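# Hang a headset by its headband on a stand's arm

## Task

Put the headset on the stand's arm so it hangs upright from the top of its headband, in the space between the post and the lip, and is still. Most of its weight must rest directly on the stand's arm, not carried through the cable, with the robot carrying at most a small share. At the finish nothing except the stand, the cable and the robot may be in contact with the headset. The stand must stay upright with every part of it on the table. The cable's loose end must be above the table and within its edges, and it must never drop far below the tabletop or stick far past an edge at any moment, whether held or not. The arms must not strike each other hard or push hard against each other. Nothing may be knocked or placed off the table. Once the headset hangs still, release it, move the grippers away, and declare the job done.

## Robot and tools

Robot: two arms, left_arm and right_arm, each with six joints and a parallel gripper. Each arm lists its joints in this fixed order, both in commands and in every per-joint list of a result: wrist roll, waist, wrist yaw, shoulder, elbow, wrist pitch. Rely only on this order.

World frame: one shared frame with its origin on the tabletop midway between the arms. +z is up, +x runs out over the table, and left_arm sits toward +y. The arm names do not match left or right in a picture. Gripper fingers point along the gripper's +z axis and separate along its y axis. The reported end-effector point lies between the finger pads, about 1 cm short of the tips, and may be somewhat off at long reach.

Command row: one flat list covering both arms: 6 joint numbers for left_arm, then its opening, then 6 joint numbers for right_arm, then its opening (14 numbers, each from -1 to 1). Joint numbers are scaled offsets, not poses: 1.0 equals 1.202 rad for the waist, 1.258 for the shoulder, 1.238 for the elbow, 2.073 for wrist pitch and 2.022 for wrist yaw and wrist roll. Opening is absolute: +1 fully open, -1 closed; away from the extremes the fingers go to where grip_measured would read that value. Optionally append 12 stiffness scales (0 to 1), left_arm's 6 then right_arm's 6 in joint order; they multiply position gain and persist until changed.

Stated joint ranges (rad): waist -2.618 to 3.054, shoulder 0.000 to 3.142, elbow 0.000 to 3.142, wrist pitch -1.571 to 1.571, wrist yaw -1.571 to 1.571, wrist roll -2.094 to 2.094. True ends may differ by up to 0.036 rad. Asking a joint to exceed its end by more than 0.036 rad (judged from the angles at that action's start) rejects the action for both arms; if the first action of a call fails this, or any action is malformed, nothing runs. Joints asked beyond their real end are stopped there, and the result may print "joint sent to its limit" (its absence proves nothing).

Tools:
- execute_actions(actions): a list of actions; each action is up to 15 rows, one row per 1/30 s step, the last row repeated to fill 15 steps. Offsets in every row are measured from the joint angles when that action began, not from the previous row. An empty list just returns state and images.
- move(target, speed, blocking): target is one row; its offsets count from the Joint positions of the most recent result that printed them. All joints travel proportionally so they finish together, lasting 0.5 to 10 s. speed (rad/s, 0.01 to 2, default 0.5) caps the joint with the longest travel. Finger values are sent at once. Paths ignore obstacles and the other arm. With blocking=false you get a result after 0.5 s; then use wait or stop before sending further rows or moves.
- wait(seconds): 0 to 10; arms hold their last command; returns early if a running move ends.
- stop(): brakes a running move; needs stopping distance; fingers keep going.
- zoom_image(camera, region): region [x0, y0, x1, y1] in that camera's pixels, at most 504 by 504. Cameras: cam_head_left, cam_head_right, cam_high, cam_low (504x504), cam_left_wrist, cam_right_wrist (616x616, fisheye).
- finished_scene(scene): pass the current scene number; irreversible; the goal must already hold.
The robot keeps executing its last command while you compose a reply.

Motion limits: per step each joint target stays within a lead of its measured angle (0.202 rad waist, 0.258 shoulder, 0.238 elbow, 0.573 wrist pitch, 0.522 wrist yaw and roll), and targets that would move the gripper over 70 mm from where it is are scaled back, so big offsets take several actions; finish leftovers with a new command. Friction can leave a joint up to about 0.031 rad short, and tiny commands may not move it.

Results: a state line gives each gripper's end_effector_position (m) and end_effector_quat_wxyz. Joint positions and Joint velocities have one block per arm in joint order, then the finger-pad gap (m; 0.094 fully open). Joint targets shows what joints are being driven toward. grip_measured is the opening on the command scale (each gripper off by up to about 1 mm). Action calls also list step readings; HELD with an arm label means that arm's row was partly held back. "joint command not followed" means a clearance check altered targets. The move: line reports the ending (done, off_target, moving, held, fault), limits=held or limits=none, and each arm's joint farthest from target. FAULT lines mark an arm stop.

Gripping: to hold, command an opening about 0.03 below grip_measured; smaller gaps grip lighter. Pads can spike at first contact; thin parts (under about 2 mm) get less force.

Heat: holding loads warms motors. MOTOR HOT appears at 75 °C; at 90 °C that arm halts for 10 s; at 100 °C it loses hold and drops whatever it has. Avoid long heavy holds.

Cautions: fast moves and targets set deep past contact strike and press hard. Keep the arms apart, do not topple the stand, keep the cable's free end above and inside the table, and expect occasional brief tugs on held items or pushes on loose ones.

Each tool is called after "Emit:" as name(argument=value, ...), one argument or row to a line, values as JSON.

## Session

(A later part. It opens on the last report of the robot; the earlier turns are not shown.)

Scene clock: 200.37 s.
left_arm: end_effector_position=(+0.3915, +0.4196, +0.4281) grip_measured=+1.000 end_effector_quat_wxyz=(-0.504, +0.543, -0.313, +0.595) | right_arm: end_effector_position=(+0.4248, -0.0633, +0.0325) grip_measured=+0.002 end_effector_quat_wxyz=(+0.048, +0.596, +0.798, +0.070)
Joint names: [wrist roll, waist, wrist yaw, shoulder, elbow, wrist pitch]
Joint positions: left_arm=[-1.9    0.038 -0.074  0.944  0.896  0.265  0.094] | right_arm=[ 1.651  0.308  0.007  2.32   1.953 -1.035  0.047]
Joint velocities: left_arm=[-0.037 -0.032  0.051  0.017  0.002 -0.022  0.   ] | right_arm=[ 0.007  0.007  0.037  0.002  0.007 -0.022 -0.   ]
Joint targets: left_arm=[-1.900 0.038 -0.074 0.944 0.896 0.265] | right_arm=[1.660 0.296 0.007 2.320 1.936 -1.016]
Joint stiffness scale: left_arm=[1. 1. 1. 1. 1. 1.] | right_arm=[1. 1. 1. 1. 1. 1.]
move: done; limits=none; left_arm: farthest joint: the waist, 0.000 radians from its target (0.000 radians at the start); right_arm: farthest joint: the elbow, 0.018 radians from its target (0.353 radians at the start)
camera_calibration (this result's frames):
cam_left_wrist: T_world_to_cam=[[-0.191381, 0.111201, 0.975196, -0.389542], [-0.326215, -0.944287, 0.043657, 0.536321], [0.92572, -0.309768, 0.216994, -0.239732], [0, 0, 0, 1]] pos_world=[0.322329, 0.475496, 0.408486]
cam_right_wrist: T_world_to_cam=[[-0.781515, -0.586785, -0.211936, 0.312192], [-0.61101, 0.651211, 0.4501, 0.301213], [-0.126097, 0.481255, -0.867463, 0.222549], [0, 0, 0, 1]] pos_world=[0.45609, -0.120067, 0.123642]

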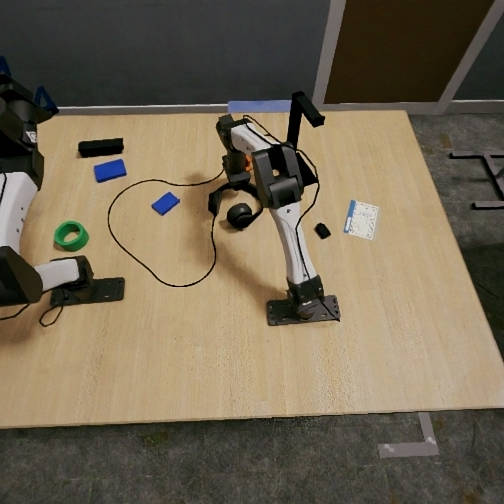

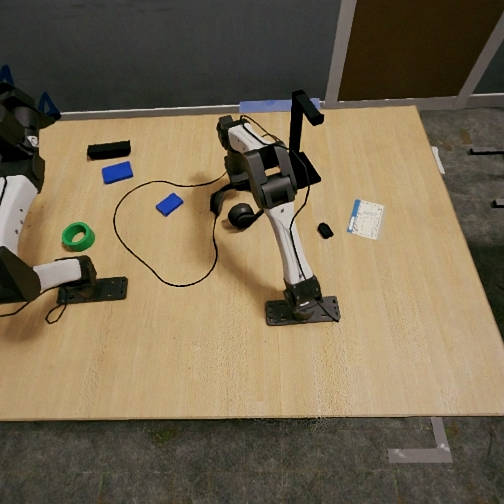

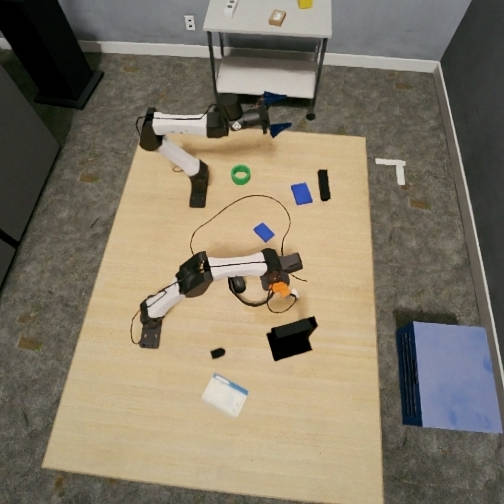

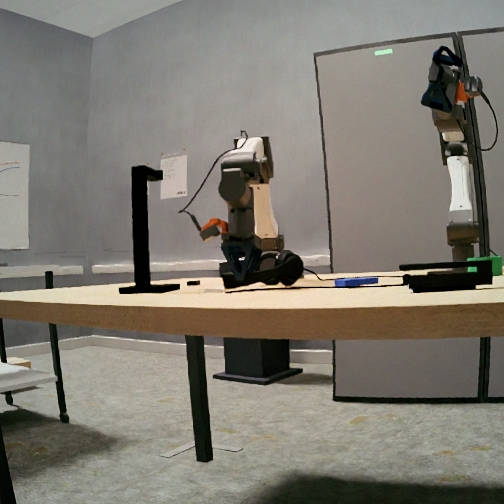

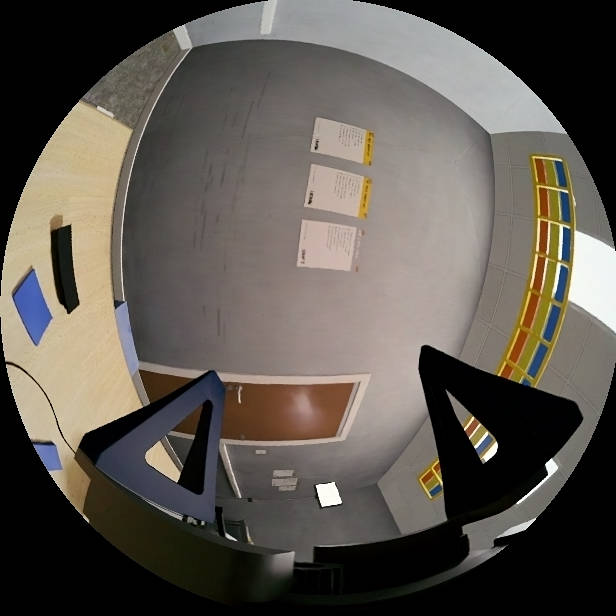

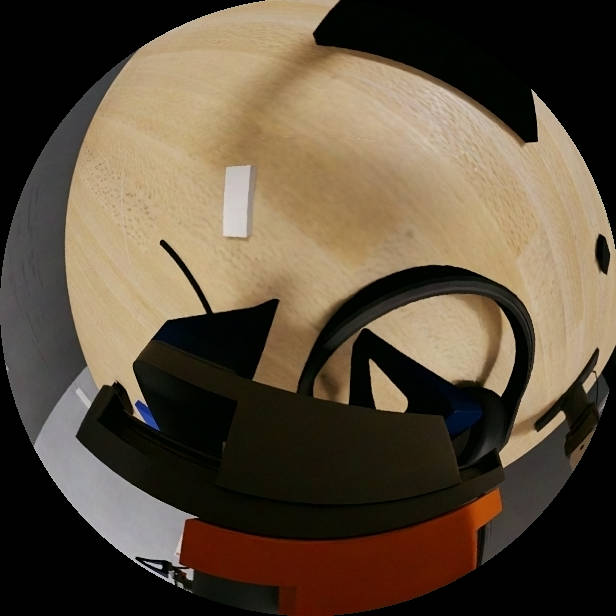

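Emit:
move(
  target=[0,0,0,0,0,0,1,0.1,0.025,0,-0.01,-0.05,0.015,0],
)

Emit:
move(
  target=[0,0,0,0,0,0,1,0,0,0,0,0,0,-1],
)

Scene clock: 208.33 s.
left_arm: end_effector_position=(+0.3915, +0.4196, +0.4281) grip_measured=+1.000 end_effector_quat_wxyz=(-0.504, +0.543, -0.313, +0.595) | right_arm: end_effector_position=(+0.4130, -0.0576, +0.0208) grip_measured=+0.002 end_effector_quat_wxyz=(+0.034, +0.664, +0.745, +0.061)
Joint names: [wrist roll, waist, wrist yaw, shoulder, elbow, wrist pitch]
Joint positions: left_arm=[-1.9    0.038 -0.074  0.944  0.896  0.265  0.094] | right_arm=[ 1.843  0.328  0.007  2.32   1.911 -1.022  0.047]
Joint velocities: left_arm=[-0.037  0.002 -0.022 -0.017 -0.012  0.037  0.   ] | right_arm=[-0.022 -0.007  0.007  0.002 -0.007 -0.022 -0.001]
Joint targets: left_arm=[-1.900 0.038 -0.074 0.944 0.896 0.265] | right_arm=[1.853 0.338 0.007 2.308 1.891 -1.004]
Joint stiffness scale: left_arm=[1. 1. 1. 1. 1. 1.] | right_arm=[1. 1. 1. 1. 1. 1.]
move: done; limits=none; left_arm: farthest joint: the waist, 0.000 radians from its target (0.000 radians at the start); right_arm: farthest joint: the elbow, 0.020 radians from its target (0.062 radians at the start)
camera_calibration (this result's frames):
cam_left_wrist: T_world_to_cam=[[-0.191381, 0.111201, 0.975196, -0.389542], [-0.326215, -0.944287, 0.043657, 0.536321], [0.92572, -0.309768, 0.216994, -0.239732], [0, 0, 0, 1]] pos_world=[0.322329, 0.475496, 0.408486]
cam_right_wrist: T_world_to_cam=[[-0.876749, -0.441927, -0.189764, 0.351134], [-0.475308, 0.735927, 0.482176, 0.243735], [-0.0734342, 0.512944, -0.855275, 0.187992], [0, 0, 0, 1]] pos_world=[0.437511, -0.120624, 0.109895]

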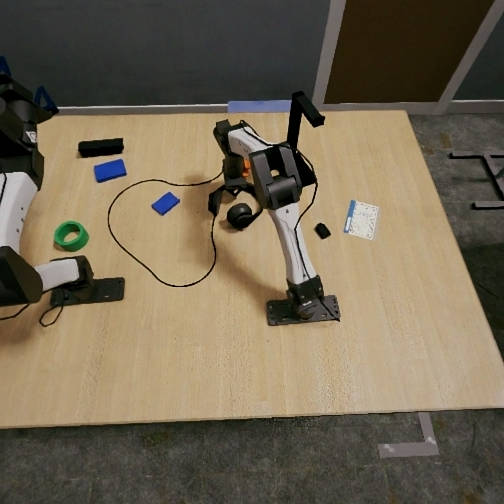

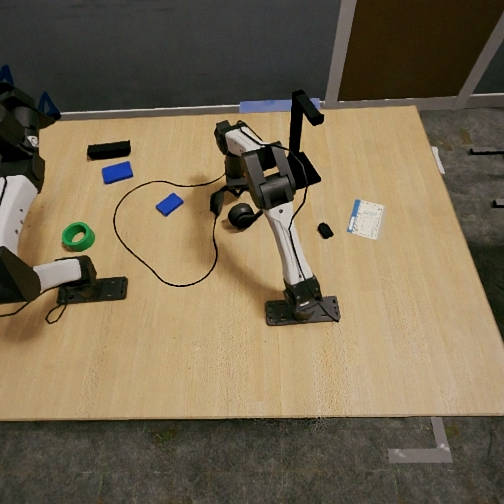

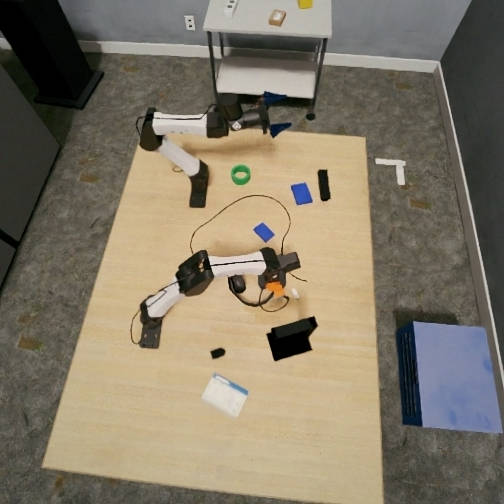

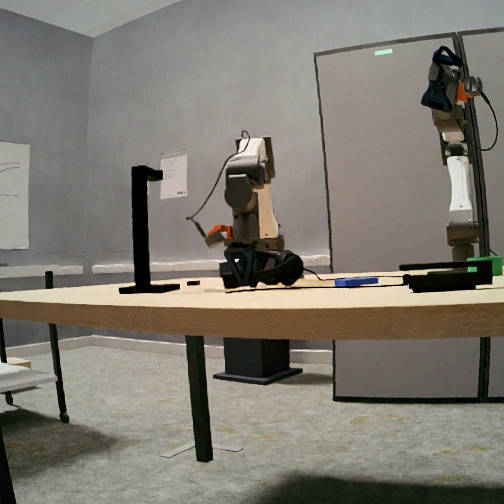

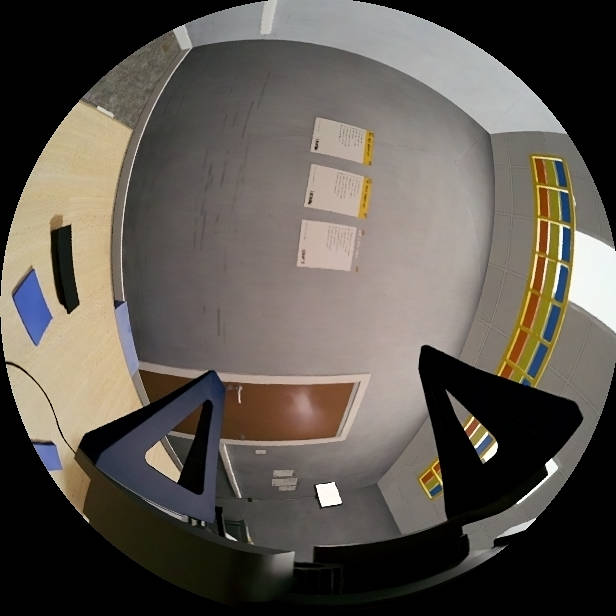

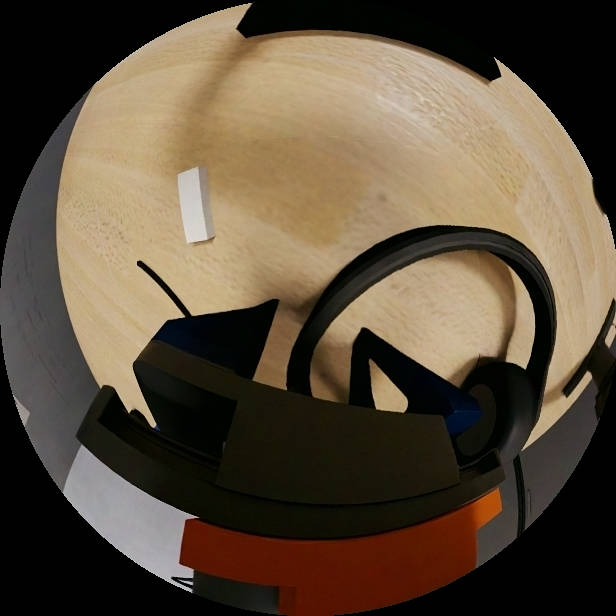

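Scene clock: 208.83 s.
left_arm: end_effector_position=(+0.3915, +0.4196, +0.4281) grip_measured=+1.000 end_effector_quat_wxyz=(-0.504, +0.543, -0.313, +0.595) | right_arm: end_effector_position=(+0.4079, -0.0583, +0.0237) grip_measured=-0.809 end_effector_quat_wxyz=(+0.026, +0.663, +0.746, +0.056)
Joint names: [wrist roll, waist, wrist yaw, shoulder, elbow, wrist pitch]
Joint positions: left_arm=[-1.9    0.038 -0.074  0.944  0.896  0.265  0.094] | right_arm=[ 1.841  0.327 -0.003  2.312  1.911 -1.046  0.009]
Joint velocities: left_arm=[ 0.007  0.002 -0.066  0.002 -0.002 -0.037  0.   ] | right_arm=[-0.081 -0.012 -0.007 -0.022  0.007  0.051 -0.001]
Joint targets: left_arm=[-1.900 0.038 -0.074 0.944 0.896 0.265] | right_arm=[1.843 0.328 0.007 2.320 1.911 -1.022]
Joint stiffness scale: left_arm=[1. 1. 1. 1. 1. 1.] | right_arm=[1. 1. 1. 1. 1. 1.]
move: off_target (right_arm); limits=none; left_arm: farthest joint: the waist, 0.000 radians from its target (0.000 radians at the start); right_arm: farthest joint: the wrist pitch, 0.024 radians from its target (0.000 radians at the start)
camera_calibration (this result's frames):
cam_left_wrist: T_world_to_cam=[[-0.191381, 0.111201, 0.975196, -0.389542], [-0.326215, -0.944287, 0.043657, 0.536321], [0.92572, -0.309768, 0.216994, -0.239732], [0, 0, 0, 1]] pos_world=[0.322329, 0.475496, 0.408486]
cam_right_wrist: T_world_to_cam=[[-0.878803, -0.443881, -0.175145, 0.347236], [-0.468588, 0.733379, 0.492526, 0.237281], [-0.0901748, 0.514904, -0.852492, 0.19736], [0, 0, 0, 1]] pos_world=[0.434136, -0.121507, 0.112197]

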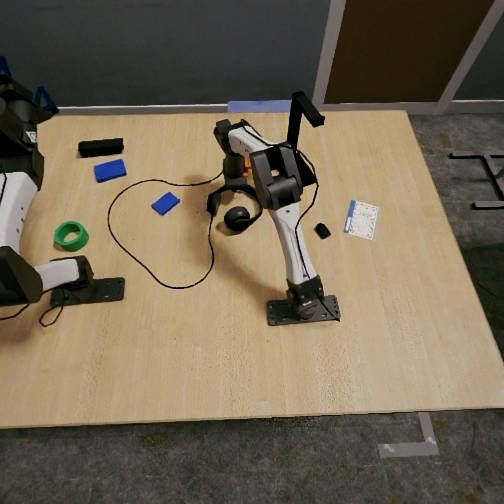

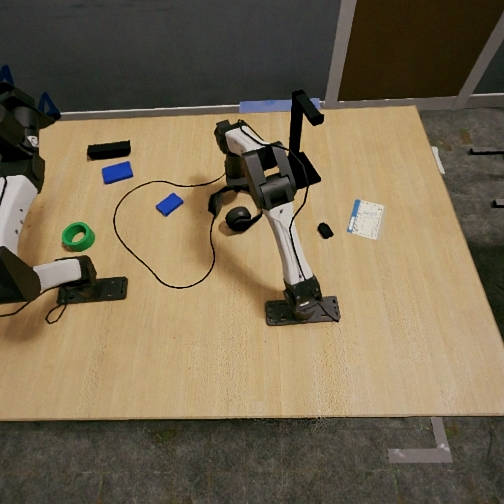

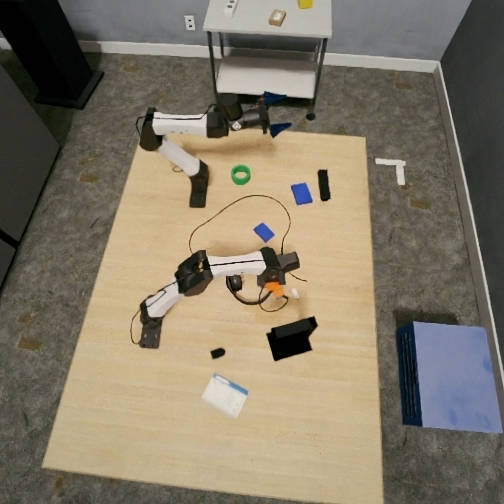

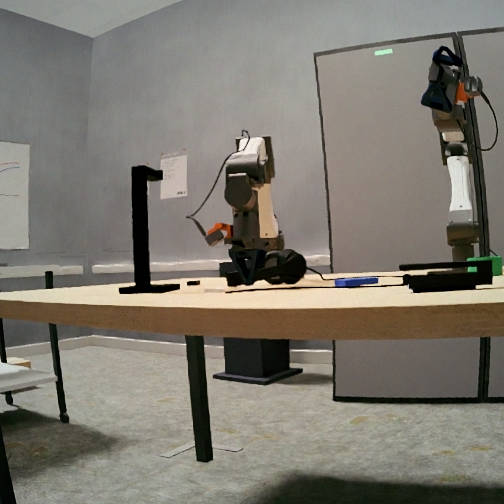

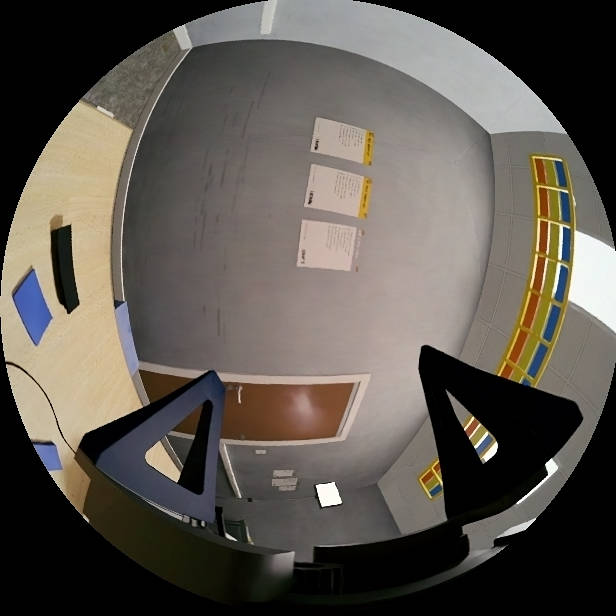

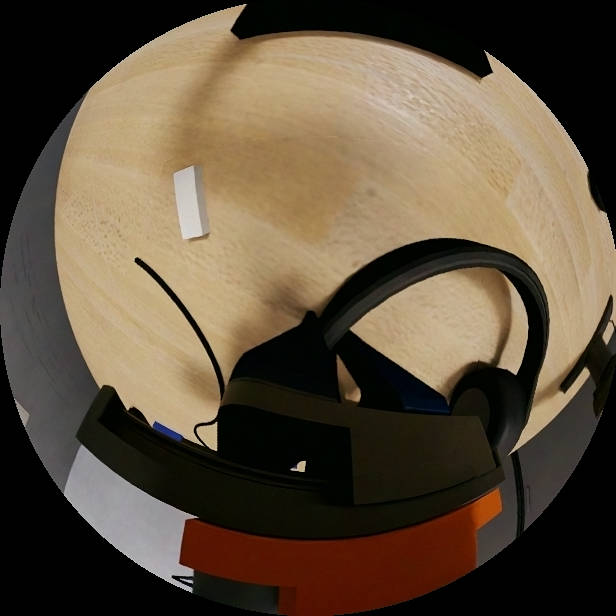

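Emit:
move(
  target=[0,0,0,0,0,0,1,0,0,0,-0.33,-0.02,-0.14,-1],
)

Emit:
move(
  target=[0,0,0,0,0,0,1,-0.65,0,0,-0.78,-1,0.9,-1],
  speed=0.6,
)

Scene clock: 218.97 s.
left_arm: end_effector_position=(+0.3915, +0.4196, +0.4281) grip_measured=+1.000 end_effector_quat_wxyz=(-0.504, +0.543, -0.313, +0.595) | right_arm: end_effector_position=(+0.3487, -0.0832, +0.1829) grip_measured=-0.838 end_effector_quat_wxyz=(+0.056, +0.659, +0.742, +0.112)
Joint names: [wrist roll, waist, wrist yaw, shoulder, elbow, wrist pitch]
Joint positions: left_arm=[-1.9    0.038 -0.074  0.944  0.896  0.265  0.094] | right_arm=[ 1.841  0.327  0.001  1.907  1.901 -1.315  0.008]
Joint velocities: left_arm=[-0.095  0.012 -0.051  0.007  0.007  0.022  0.   ] | right_arm=[-0.037  0.002 -0.037  0.007 -0.007 -0.037  0.001]
Joint targets: left_arm=[-1.900 0.038 -0.074 0.944 0.896 0.265] | right_arm=[1.841 0.327 -0.003 1.897 1.886 -1.336]
Joint stiffness scale: left_arm=[1. 1. 1. 1. 1. 1.] | right_arm=[1. 1. 1. 1. 1. 1.]
move: off_target (right_arm); limits=none; left_arm: farthest joint: the waist, 0.000 radians from its target (0.000 radians at the start); right_arm: farthest joint: the wrist pitch, 0.022 radians from its target (0.290 radians at the start)
camera_calibration (this result's frames):
cam_left_wrist: T_world_to_cam=[[-0.191381, 0.111201, 0.975196, -0.389542], [-0.326215, -0.944287, 0.043657, 0.536321], [0.92572, -0.309768, 0.216994, -0.239732], [0, 0, 0, 1]] pos_world=[0.322329, 0.475496, 0.408486]
cam_right_wrist: T_world_to_cam=[[-0.85114, -0.432811, -0.297045, 0.325635], [-0.524842, 0.712514, 0.465688, 0.172151], [0.0100939, 0.552267, -0.833606, 0.305233], [0, 0, 0, 1]] pos_world=[0.364432, -0.150292, 0.271003]

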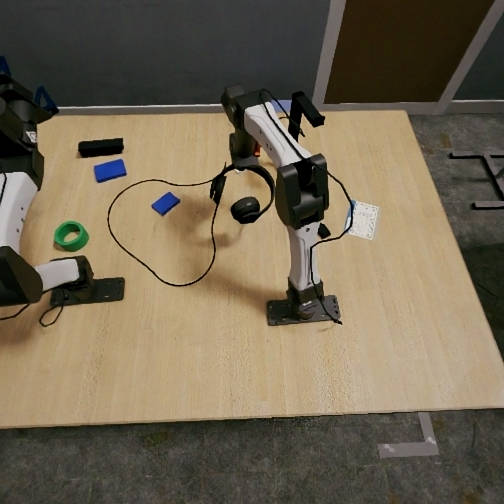

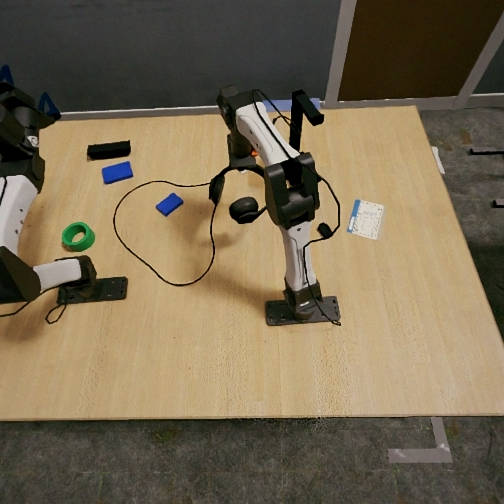

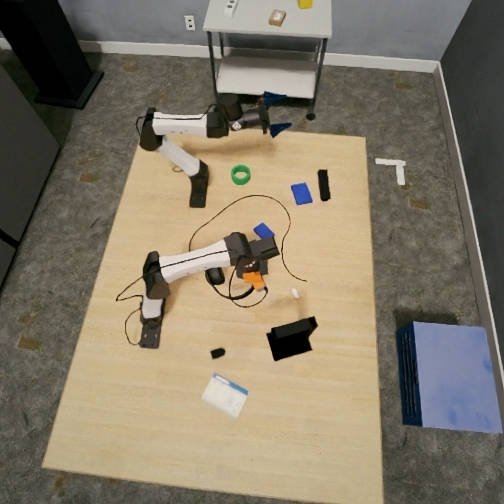

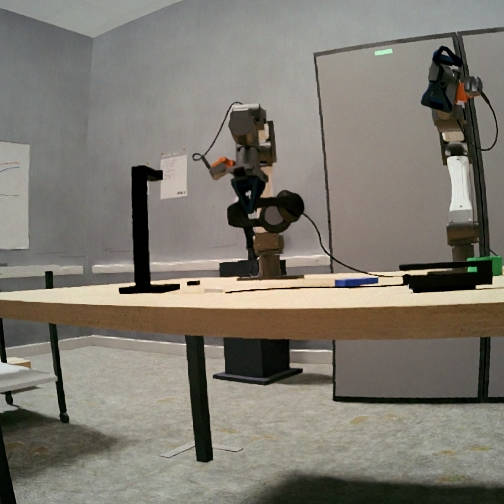

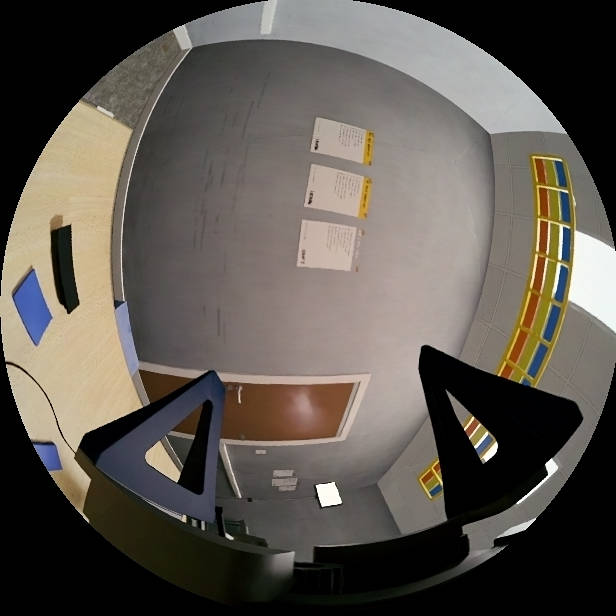

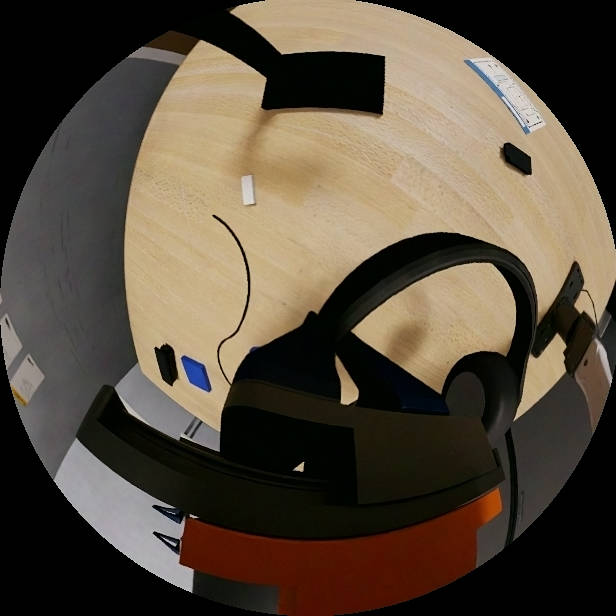

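Scene clock: 222.80 s.
left_arm: end_effector_position=(+0.3915, +0.4196, +0.4281) grip_measured=+1.000 end_effector_quat_wxyz=(-0.504, +0.543, -0.313, +0.595) | right_arm: end_effector_position=(+0.2984, -0.1043, +0.3691) grip_measured=-0.838 end_effector_quat_wxyz=(+0.693, +0.053, +0.629, +0.349)
Joint names: [wrist roll, waist, wrist yaw, shoulder, elbow, wrist pitch]
Joint positions: left_arm=[-1.9    0.038 -0.074  0.944  0.896  0.265  0.094] | right_arm=[0.55  0.327 0.004 0.948 0.673 0.481 0.008]
Joint velocities: left_arm=[-0.022 -0.007 -0.037 -0.017 -0.002 -0.037  0.   ] | right_arm=[ 0.022  0.002  0.037  0.007 -0.002  0.022 -0.   ]
Joint targets: left_arm=[-1.900 0.038 -0.074 0.944 0.896 0.265] | right_arm=[0.526 0.327 0.001 0.926 0.663 0.551]
Joint stiffness scale: left_arm=[1. 1. 1. 1. 1. 1.] | right_arm=[1. 1. 1. 1. 1. 1.]
move: off_target (right_arm); limits=none; left_arm: farthest joint: the waist, 0.000 radians from its target (0.000 radians at the start); right_arm: farthest joint: the wrist pitch, 0.070 radians from its target (1.865 radians at the start)
camera_calibration (this result's frames):
cam_left_wrist: T_world_to_cam=[[-0.191381, 0.111201, 0.975196, -0.389542], [-0.326215, -0.944287, 0.043657, 0.536321], [0.92572, -0.309768, 0.216994, -0.239732], [0, 0, 0, 1]] pos_world=[0.322329, 0.475496, 0.408486]
cam_right_wrist: T_world_to_cam=[[0.451068, -0.873041, -0.185302, -0.146743], [-0.353738, 0.015735, -0.935212, 0.467443], [0.819394, 0.487393, -0.30173, 0.027936], [0, 0, 0, 1]] pos_world=[0.208653, -0.149084, 0.418395]

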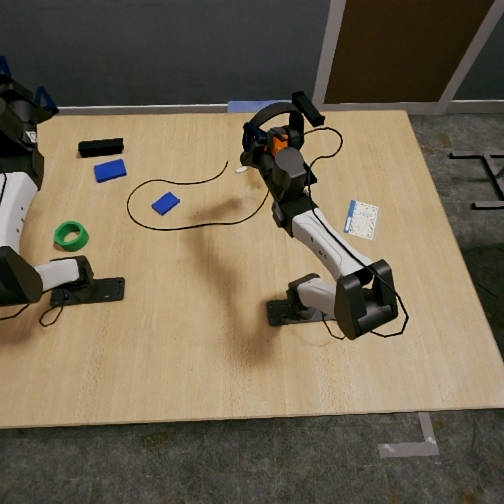

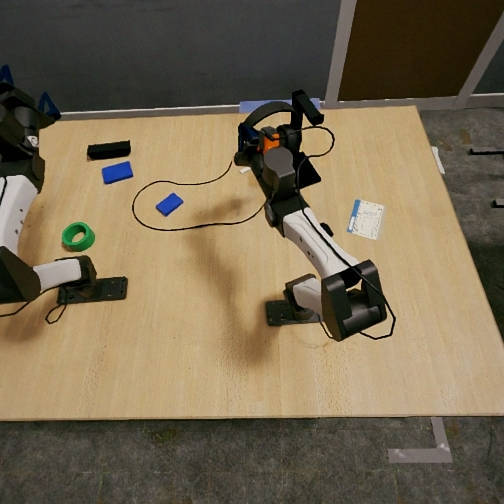

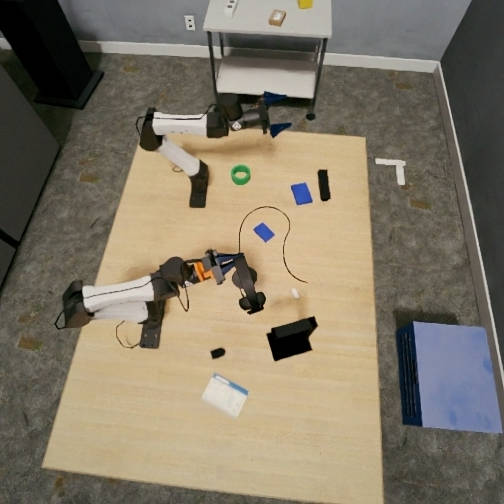

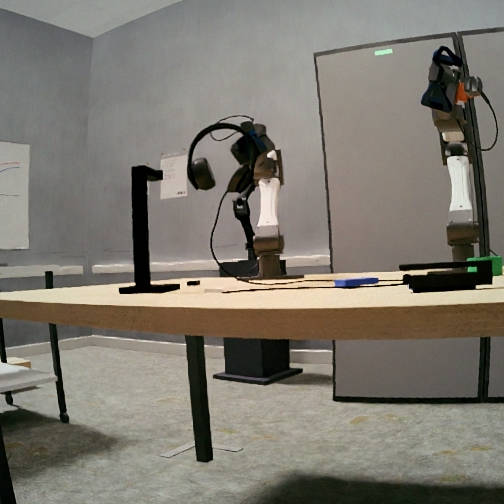

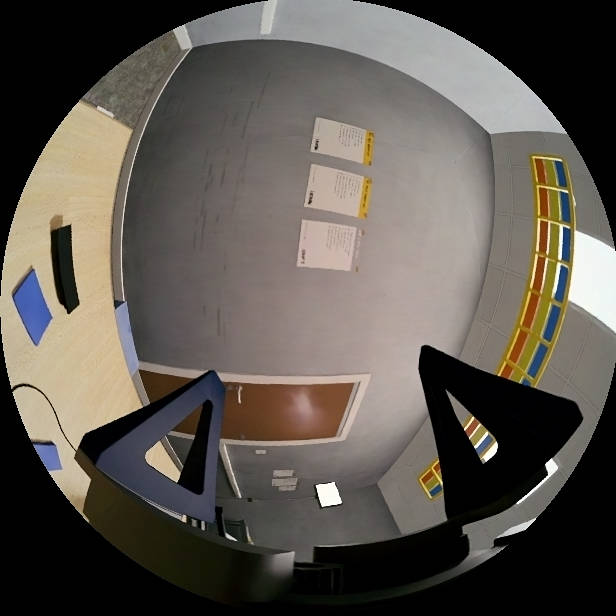

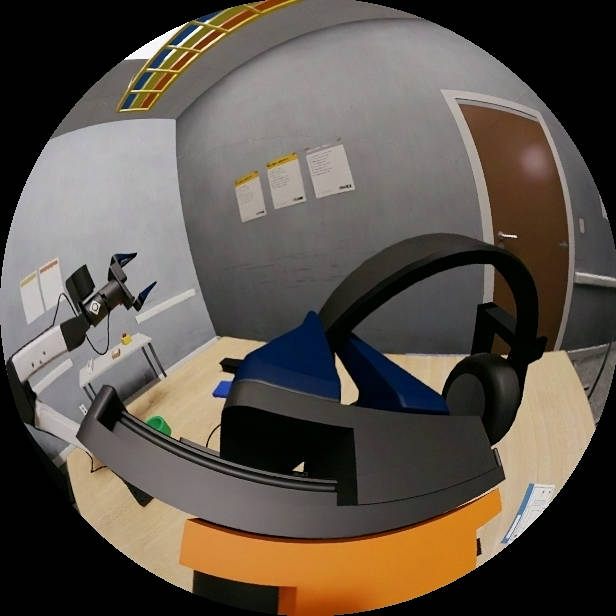

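Emit:
move(
  target=[0,0,0,0,0,0,1,0.12,-0.36,0,-0.02,-0.095,0.02,-1],
  speed=0.4,
)

Scene clock: 230.90 s.
left_arm: end_effector_position=(+0.3915, +0.4196, +0.4281) grip_measured=+1.000 end_effector_quat_wxyz=(-0.504, +0.543, -0.313, +0.595) | right_arm: end_effector_position=(+0.3265, -0.2520, +0.3090) grip_measured=-0.838 end_effector_quat_wxyz=(+0.680, +0.275, +0.623, +0.270)
Joint names: [wrist roll, waist, wrist yaw, shoulder, elbow, wrist pitch]
Joint positions: left_arm=[-1.9    0.038 -0.074  0.944  0.896  0.265  0.094] | right_arm=[ 0.793 -0.094  0.005  0.948  0.563  0.457  0.008]
Joint velocities: left_arm=[-0.022 -0.007 -0.037  0.007 -0.012  0.007  0.   ] | right_arm=[ 0.066 -0.002 -0.066  0.007  0.002  0.037 -0.001]
Joint targets: left_arm=[-1.900 0.038 -0.074 0.944 0.896 0.265] | right_arm=[0.793 -0.106 0.004 0.923 0.555 0.523]
Joint stiffness scale: left_arm=[1. 1. 1. 1. 1. 1.] | right_arm=[1. 1. 1. 1. 1. 1.]
move: off_target (right_arm); limits=none; left_arm: farthest joint: the waist, 0.000 radians from its target (0.000 radians at the start); right_arm: farthest joint: the wrist pitch, 0.065 radians from its target (0.041 radians at the start)
camera_calibration (this result's frames):
cam_left_wrist: T_world_to_cam=[[-0.191381, 0.111201, 0.975196, -0.389542], [-0.326215, -0.944287, 0.043657, 0.536321], [0.92572, -0.309768, 0.216994, -0.239732], [0, 0, 0, 1]] pos_world=[0.322329, 0.475496, 0.408486]
cam_right_wrist: T_world_to_cam=[[0.0486442, -0.904189, -0.424353, -0.10211], [-0.434629, 0.363362, -0.824054, 0.503194], [0.899295, 0.224522, -0.375312, -0.0108074], [0, 0, 0, 1]] pos_world=[0.233389, -0.272742, 0.367272]

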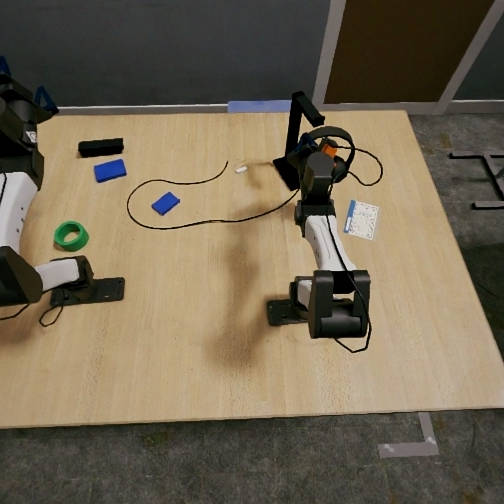

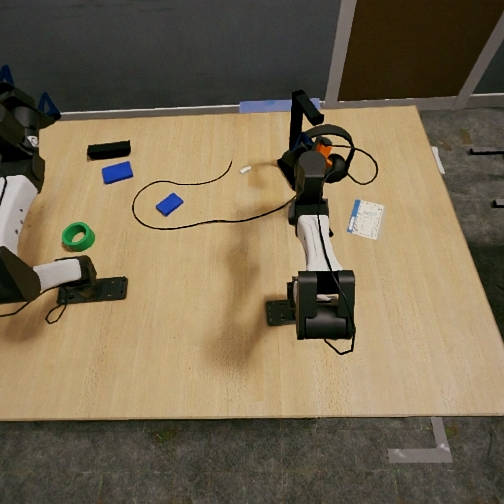

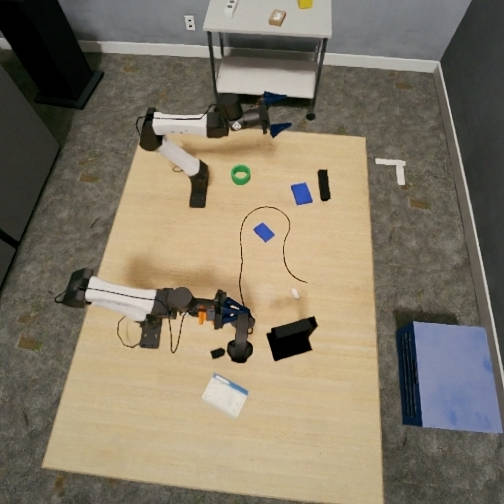

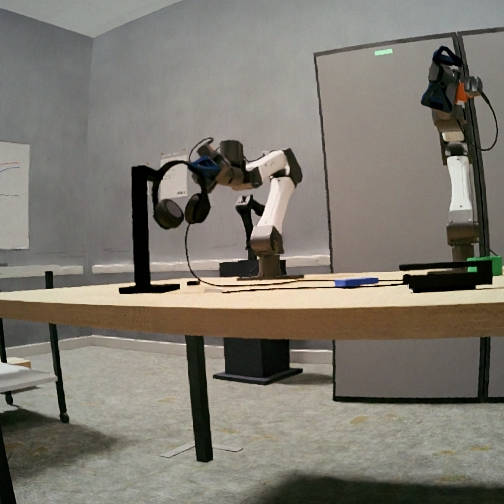

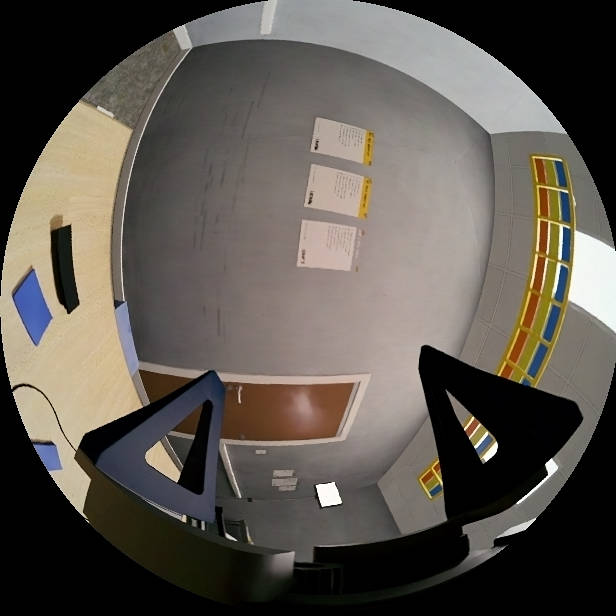

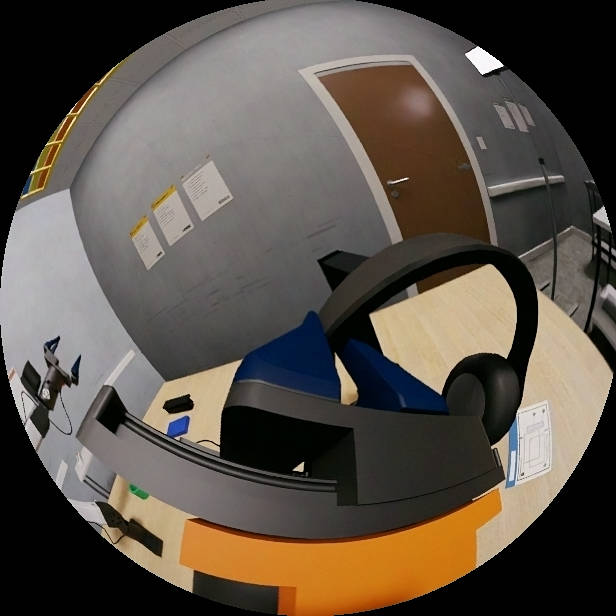

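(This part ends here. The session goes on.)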